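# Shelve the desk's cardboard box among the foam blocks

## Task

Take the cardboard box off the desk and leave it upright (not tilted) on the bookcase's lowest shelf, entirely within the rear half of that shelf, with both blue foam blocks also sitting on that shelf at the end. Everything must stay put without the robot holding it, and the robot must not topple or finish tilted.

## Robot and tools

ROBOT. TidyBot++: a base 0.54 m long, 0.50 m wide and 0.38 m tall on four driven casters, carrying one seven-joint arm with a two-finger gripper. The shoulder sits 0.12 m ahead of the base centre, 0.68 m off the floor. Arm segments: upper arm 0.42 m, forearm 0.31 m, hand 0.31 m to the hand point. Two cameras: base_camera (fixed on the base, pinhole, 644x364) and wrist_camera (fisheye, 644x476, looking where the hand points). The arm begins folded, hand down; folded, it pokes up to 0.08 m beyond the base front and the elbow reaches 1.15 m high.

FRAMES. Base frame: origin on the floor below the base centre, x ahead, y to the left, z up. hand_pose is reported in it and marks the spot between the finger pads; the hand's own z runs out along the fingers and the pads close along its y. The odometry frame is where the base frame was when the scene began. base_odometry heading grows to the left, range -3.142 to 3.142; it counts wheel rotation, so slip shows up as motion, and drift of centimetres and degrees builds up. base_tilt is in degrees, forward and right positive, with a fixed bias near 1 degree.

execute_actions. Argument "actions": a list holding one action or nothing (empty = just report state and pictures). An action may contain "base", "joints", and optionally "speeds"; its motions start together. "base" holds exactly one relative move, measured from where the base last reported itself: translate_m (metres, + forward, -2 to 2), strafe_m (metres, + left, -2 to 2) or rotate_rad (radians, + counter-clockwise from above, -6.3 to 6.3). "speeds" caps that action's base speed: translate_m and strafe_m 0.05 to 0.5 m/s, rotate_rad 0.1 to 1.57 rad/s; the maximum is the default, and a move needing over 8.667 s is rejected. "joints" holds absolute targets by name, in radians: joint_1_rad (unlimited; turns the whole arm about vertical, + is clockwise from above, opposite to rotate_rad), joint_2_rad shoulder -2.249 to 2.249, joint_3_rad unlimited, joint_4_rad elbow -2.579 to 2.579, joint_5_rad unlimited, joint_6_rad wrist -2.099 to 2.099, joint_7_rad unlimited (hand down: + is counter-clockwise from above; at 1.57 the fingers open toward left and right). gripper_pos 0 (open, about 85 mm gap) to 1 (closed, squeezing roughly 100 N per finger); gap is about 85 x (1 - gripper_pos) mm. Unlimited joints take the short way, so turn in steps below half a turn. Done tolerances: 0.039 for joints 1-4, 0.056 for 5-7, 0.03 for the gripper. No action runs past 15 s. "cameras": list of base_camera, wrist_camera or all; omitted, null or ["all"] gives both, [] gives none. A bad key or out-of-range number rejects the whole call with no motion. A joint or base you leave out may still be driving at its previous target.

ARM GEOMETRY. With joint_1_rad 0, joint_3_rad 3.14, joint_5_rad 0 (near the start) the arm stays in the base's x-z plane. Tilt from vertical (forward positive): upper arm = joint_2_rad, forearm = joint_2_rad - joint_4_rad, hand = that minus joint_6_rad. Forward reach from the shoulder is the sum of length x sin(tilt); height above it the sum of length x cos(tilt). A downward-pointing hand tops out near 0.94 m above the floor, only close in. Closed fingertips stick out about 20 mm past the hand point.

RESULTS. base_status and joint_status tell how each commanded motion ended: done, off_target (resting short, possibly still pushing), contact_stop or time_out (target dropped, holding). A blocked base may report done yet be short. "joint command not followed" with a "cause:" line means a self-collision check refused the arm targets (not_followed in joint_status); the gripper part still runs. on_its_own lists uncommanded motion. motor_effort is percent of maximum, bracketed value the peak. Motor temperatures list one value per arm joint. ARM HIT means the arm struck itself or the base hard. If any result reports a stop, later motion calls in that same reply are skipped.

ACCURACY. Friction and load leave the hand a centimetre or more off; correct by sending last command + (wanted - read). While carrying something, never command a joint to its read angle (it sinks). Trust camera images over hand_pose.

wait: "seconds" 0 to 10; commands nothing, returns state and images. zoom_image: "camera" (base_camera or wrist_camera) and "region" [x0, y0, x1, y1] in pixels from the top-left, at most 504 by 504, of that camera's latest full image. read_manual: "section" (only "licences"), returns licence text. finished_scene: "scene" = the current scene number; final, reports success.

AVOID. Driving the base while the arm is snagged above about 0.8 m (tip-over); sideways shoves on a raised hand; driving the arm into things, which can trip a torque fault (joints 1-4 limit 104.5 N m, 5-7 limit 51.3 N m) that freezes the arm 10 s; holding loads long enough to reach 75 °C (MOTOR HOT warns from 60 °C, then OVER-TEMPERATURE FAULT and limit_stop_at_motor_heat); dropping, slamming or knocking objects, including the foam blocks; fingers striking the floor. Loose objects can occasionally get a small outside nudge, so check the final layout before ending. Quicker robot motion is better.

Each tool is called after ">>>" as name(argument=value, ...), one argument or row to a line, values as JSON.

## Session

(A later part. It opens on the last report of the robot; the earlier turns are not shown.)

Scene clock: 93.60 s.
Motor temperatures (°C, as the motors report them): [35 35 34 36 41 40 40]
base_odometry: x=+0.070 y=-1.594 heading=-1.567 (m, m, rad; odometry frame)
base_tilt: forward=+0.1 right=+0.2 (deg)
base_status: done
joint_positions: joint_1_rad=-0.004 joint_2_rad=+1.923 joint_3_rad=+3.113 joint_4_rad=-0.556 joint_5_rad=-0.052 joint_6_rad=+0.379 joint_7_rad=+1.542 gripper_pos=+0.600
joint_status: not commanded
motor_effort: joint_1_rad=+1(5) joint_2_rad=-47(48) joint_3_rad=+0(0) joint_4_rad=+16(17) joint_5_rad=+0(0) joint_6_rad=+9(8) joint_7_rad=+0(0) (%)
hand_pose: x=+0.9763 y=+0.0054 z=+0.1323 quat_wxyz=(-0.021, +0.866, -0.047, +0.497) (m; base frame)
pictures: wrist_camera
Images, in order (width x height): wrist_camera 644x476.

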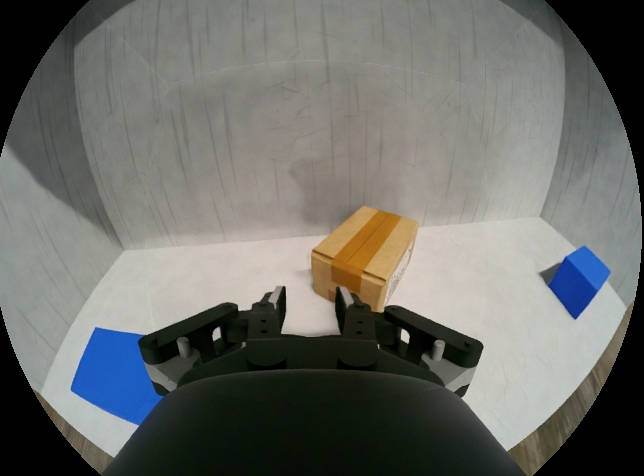

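Pushing works now. Continue.

>>> execute_actions(
  actions=[
    {"base":{"translate_m":0.07},"speeds":{"translate_m":0.05}},
  ],
  cameras=["wrist_camera"],
)

>>> execute_actions(
  actions=[
    {"base":{"translate_m":-0.35},"speeds":{"translate_m":0.2}},
  ],
  cameras=["wrist_camera"],
)

Scene clock: 95.80 s.
Motor temperatures (°C, as the motors report them): [35 35 34 36 41 40 40]
base_odometry: x=+0.070 y=-1.665 heading=-1.567 (m, m, rad; odometry frame)
base_tilt: forward=+0.1 right=+0.1 (deg)
base_status: done
joint_positions: joint_1_rad=-0.004 joint_2_rad=+1.923 joint_3_rad=+3.113 joint_4_rad=-0.556 joint_5_rad=-0.052 joint_6_rad=+0.379 joint_7_rad=+1.542 gripper_pos=+0.600
joint_status: not commanded
motor_effort: joint_1_rad=+1(5) joint_2_rad=-46(47) joint_3_rad=+1(0) joint_4_rad=+15(17) joint_5_rad=-1(0) joint_6_rad=+7(8) joint_7_rad=+0(1) (%)
hand_pose: x=+0.9763 y=+0.0052 z=+0.1322 quat_wxyz=(-0.021, +0.866, -0.047, +0.497) (m; base frame)
pictures: wrist_camera
Images, in order (width x height): wrist_camera 644x476.

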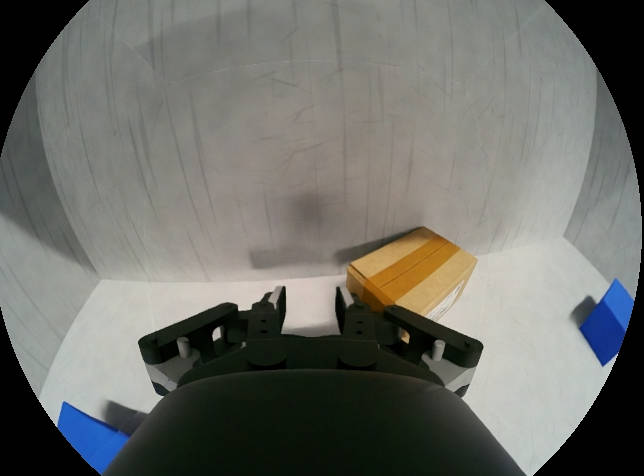

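Scene clock: 98.30 s.
Motor temperatures (°C, as the motors report them): [35 35 34 36 41 40 40]
base_odometry: x=+0.069 y=-1.314 heading=-1.567 (m, m, rad; odometry frame)
base_tilt: forward=+0.1 right=+0.1 (deg)
base_status: done
joint_positions: joint_1_rad=-0.003 joint_2_rad=+1.923 joint_3_rad=+3.113 joint_4_rad=-0.555 joint_5_rad=-0.052 joint_6_rad=+0.380 joint_7_rad=+1.542 gripper_pos=+0.600
joint_status: not commanded
motor_effort: joint_1_rad=+1(5) joint_2_rad=-46(48) joint_3_rad=+0(0) joint_4_rad=+15(17) joint_5_rad=+0(0) joint_6_rad=+8(9) joint_7_rad=+0(1) (%)
hand_pose: x=+0.9763 y=+0.0040 z=+0.1323 quat_wxyz=(-0.021, +0.866, -0.048, +0.497) (m; base frame)
pictures: wrist_camera
Images, in order (width x height): wrist_camera 644x476.

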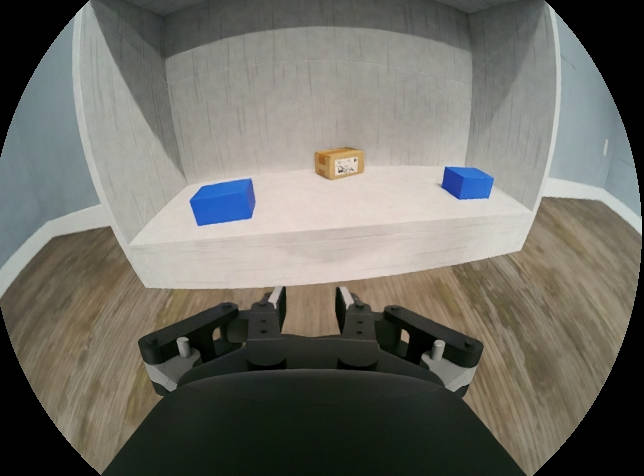

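Box is well at the back.

>>> finished_scene(
  scene=2,
)

The scene is finished: the task was done.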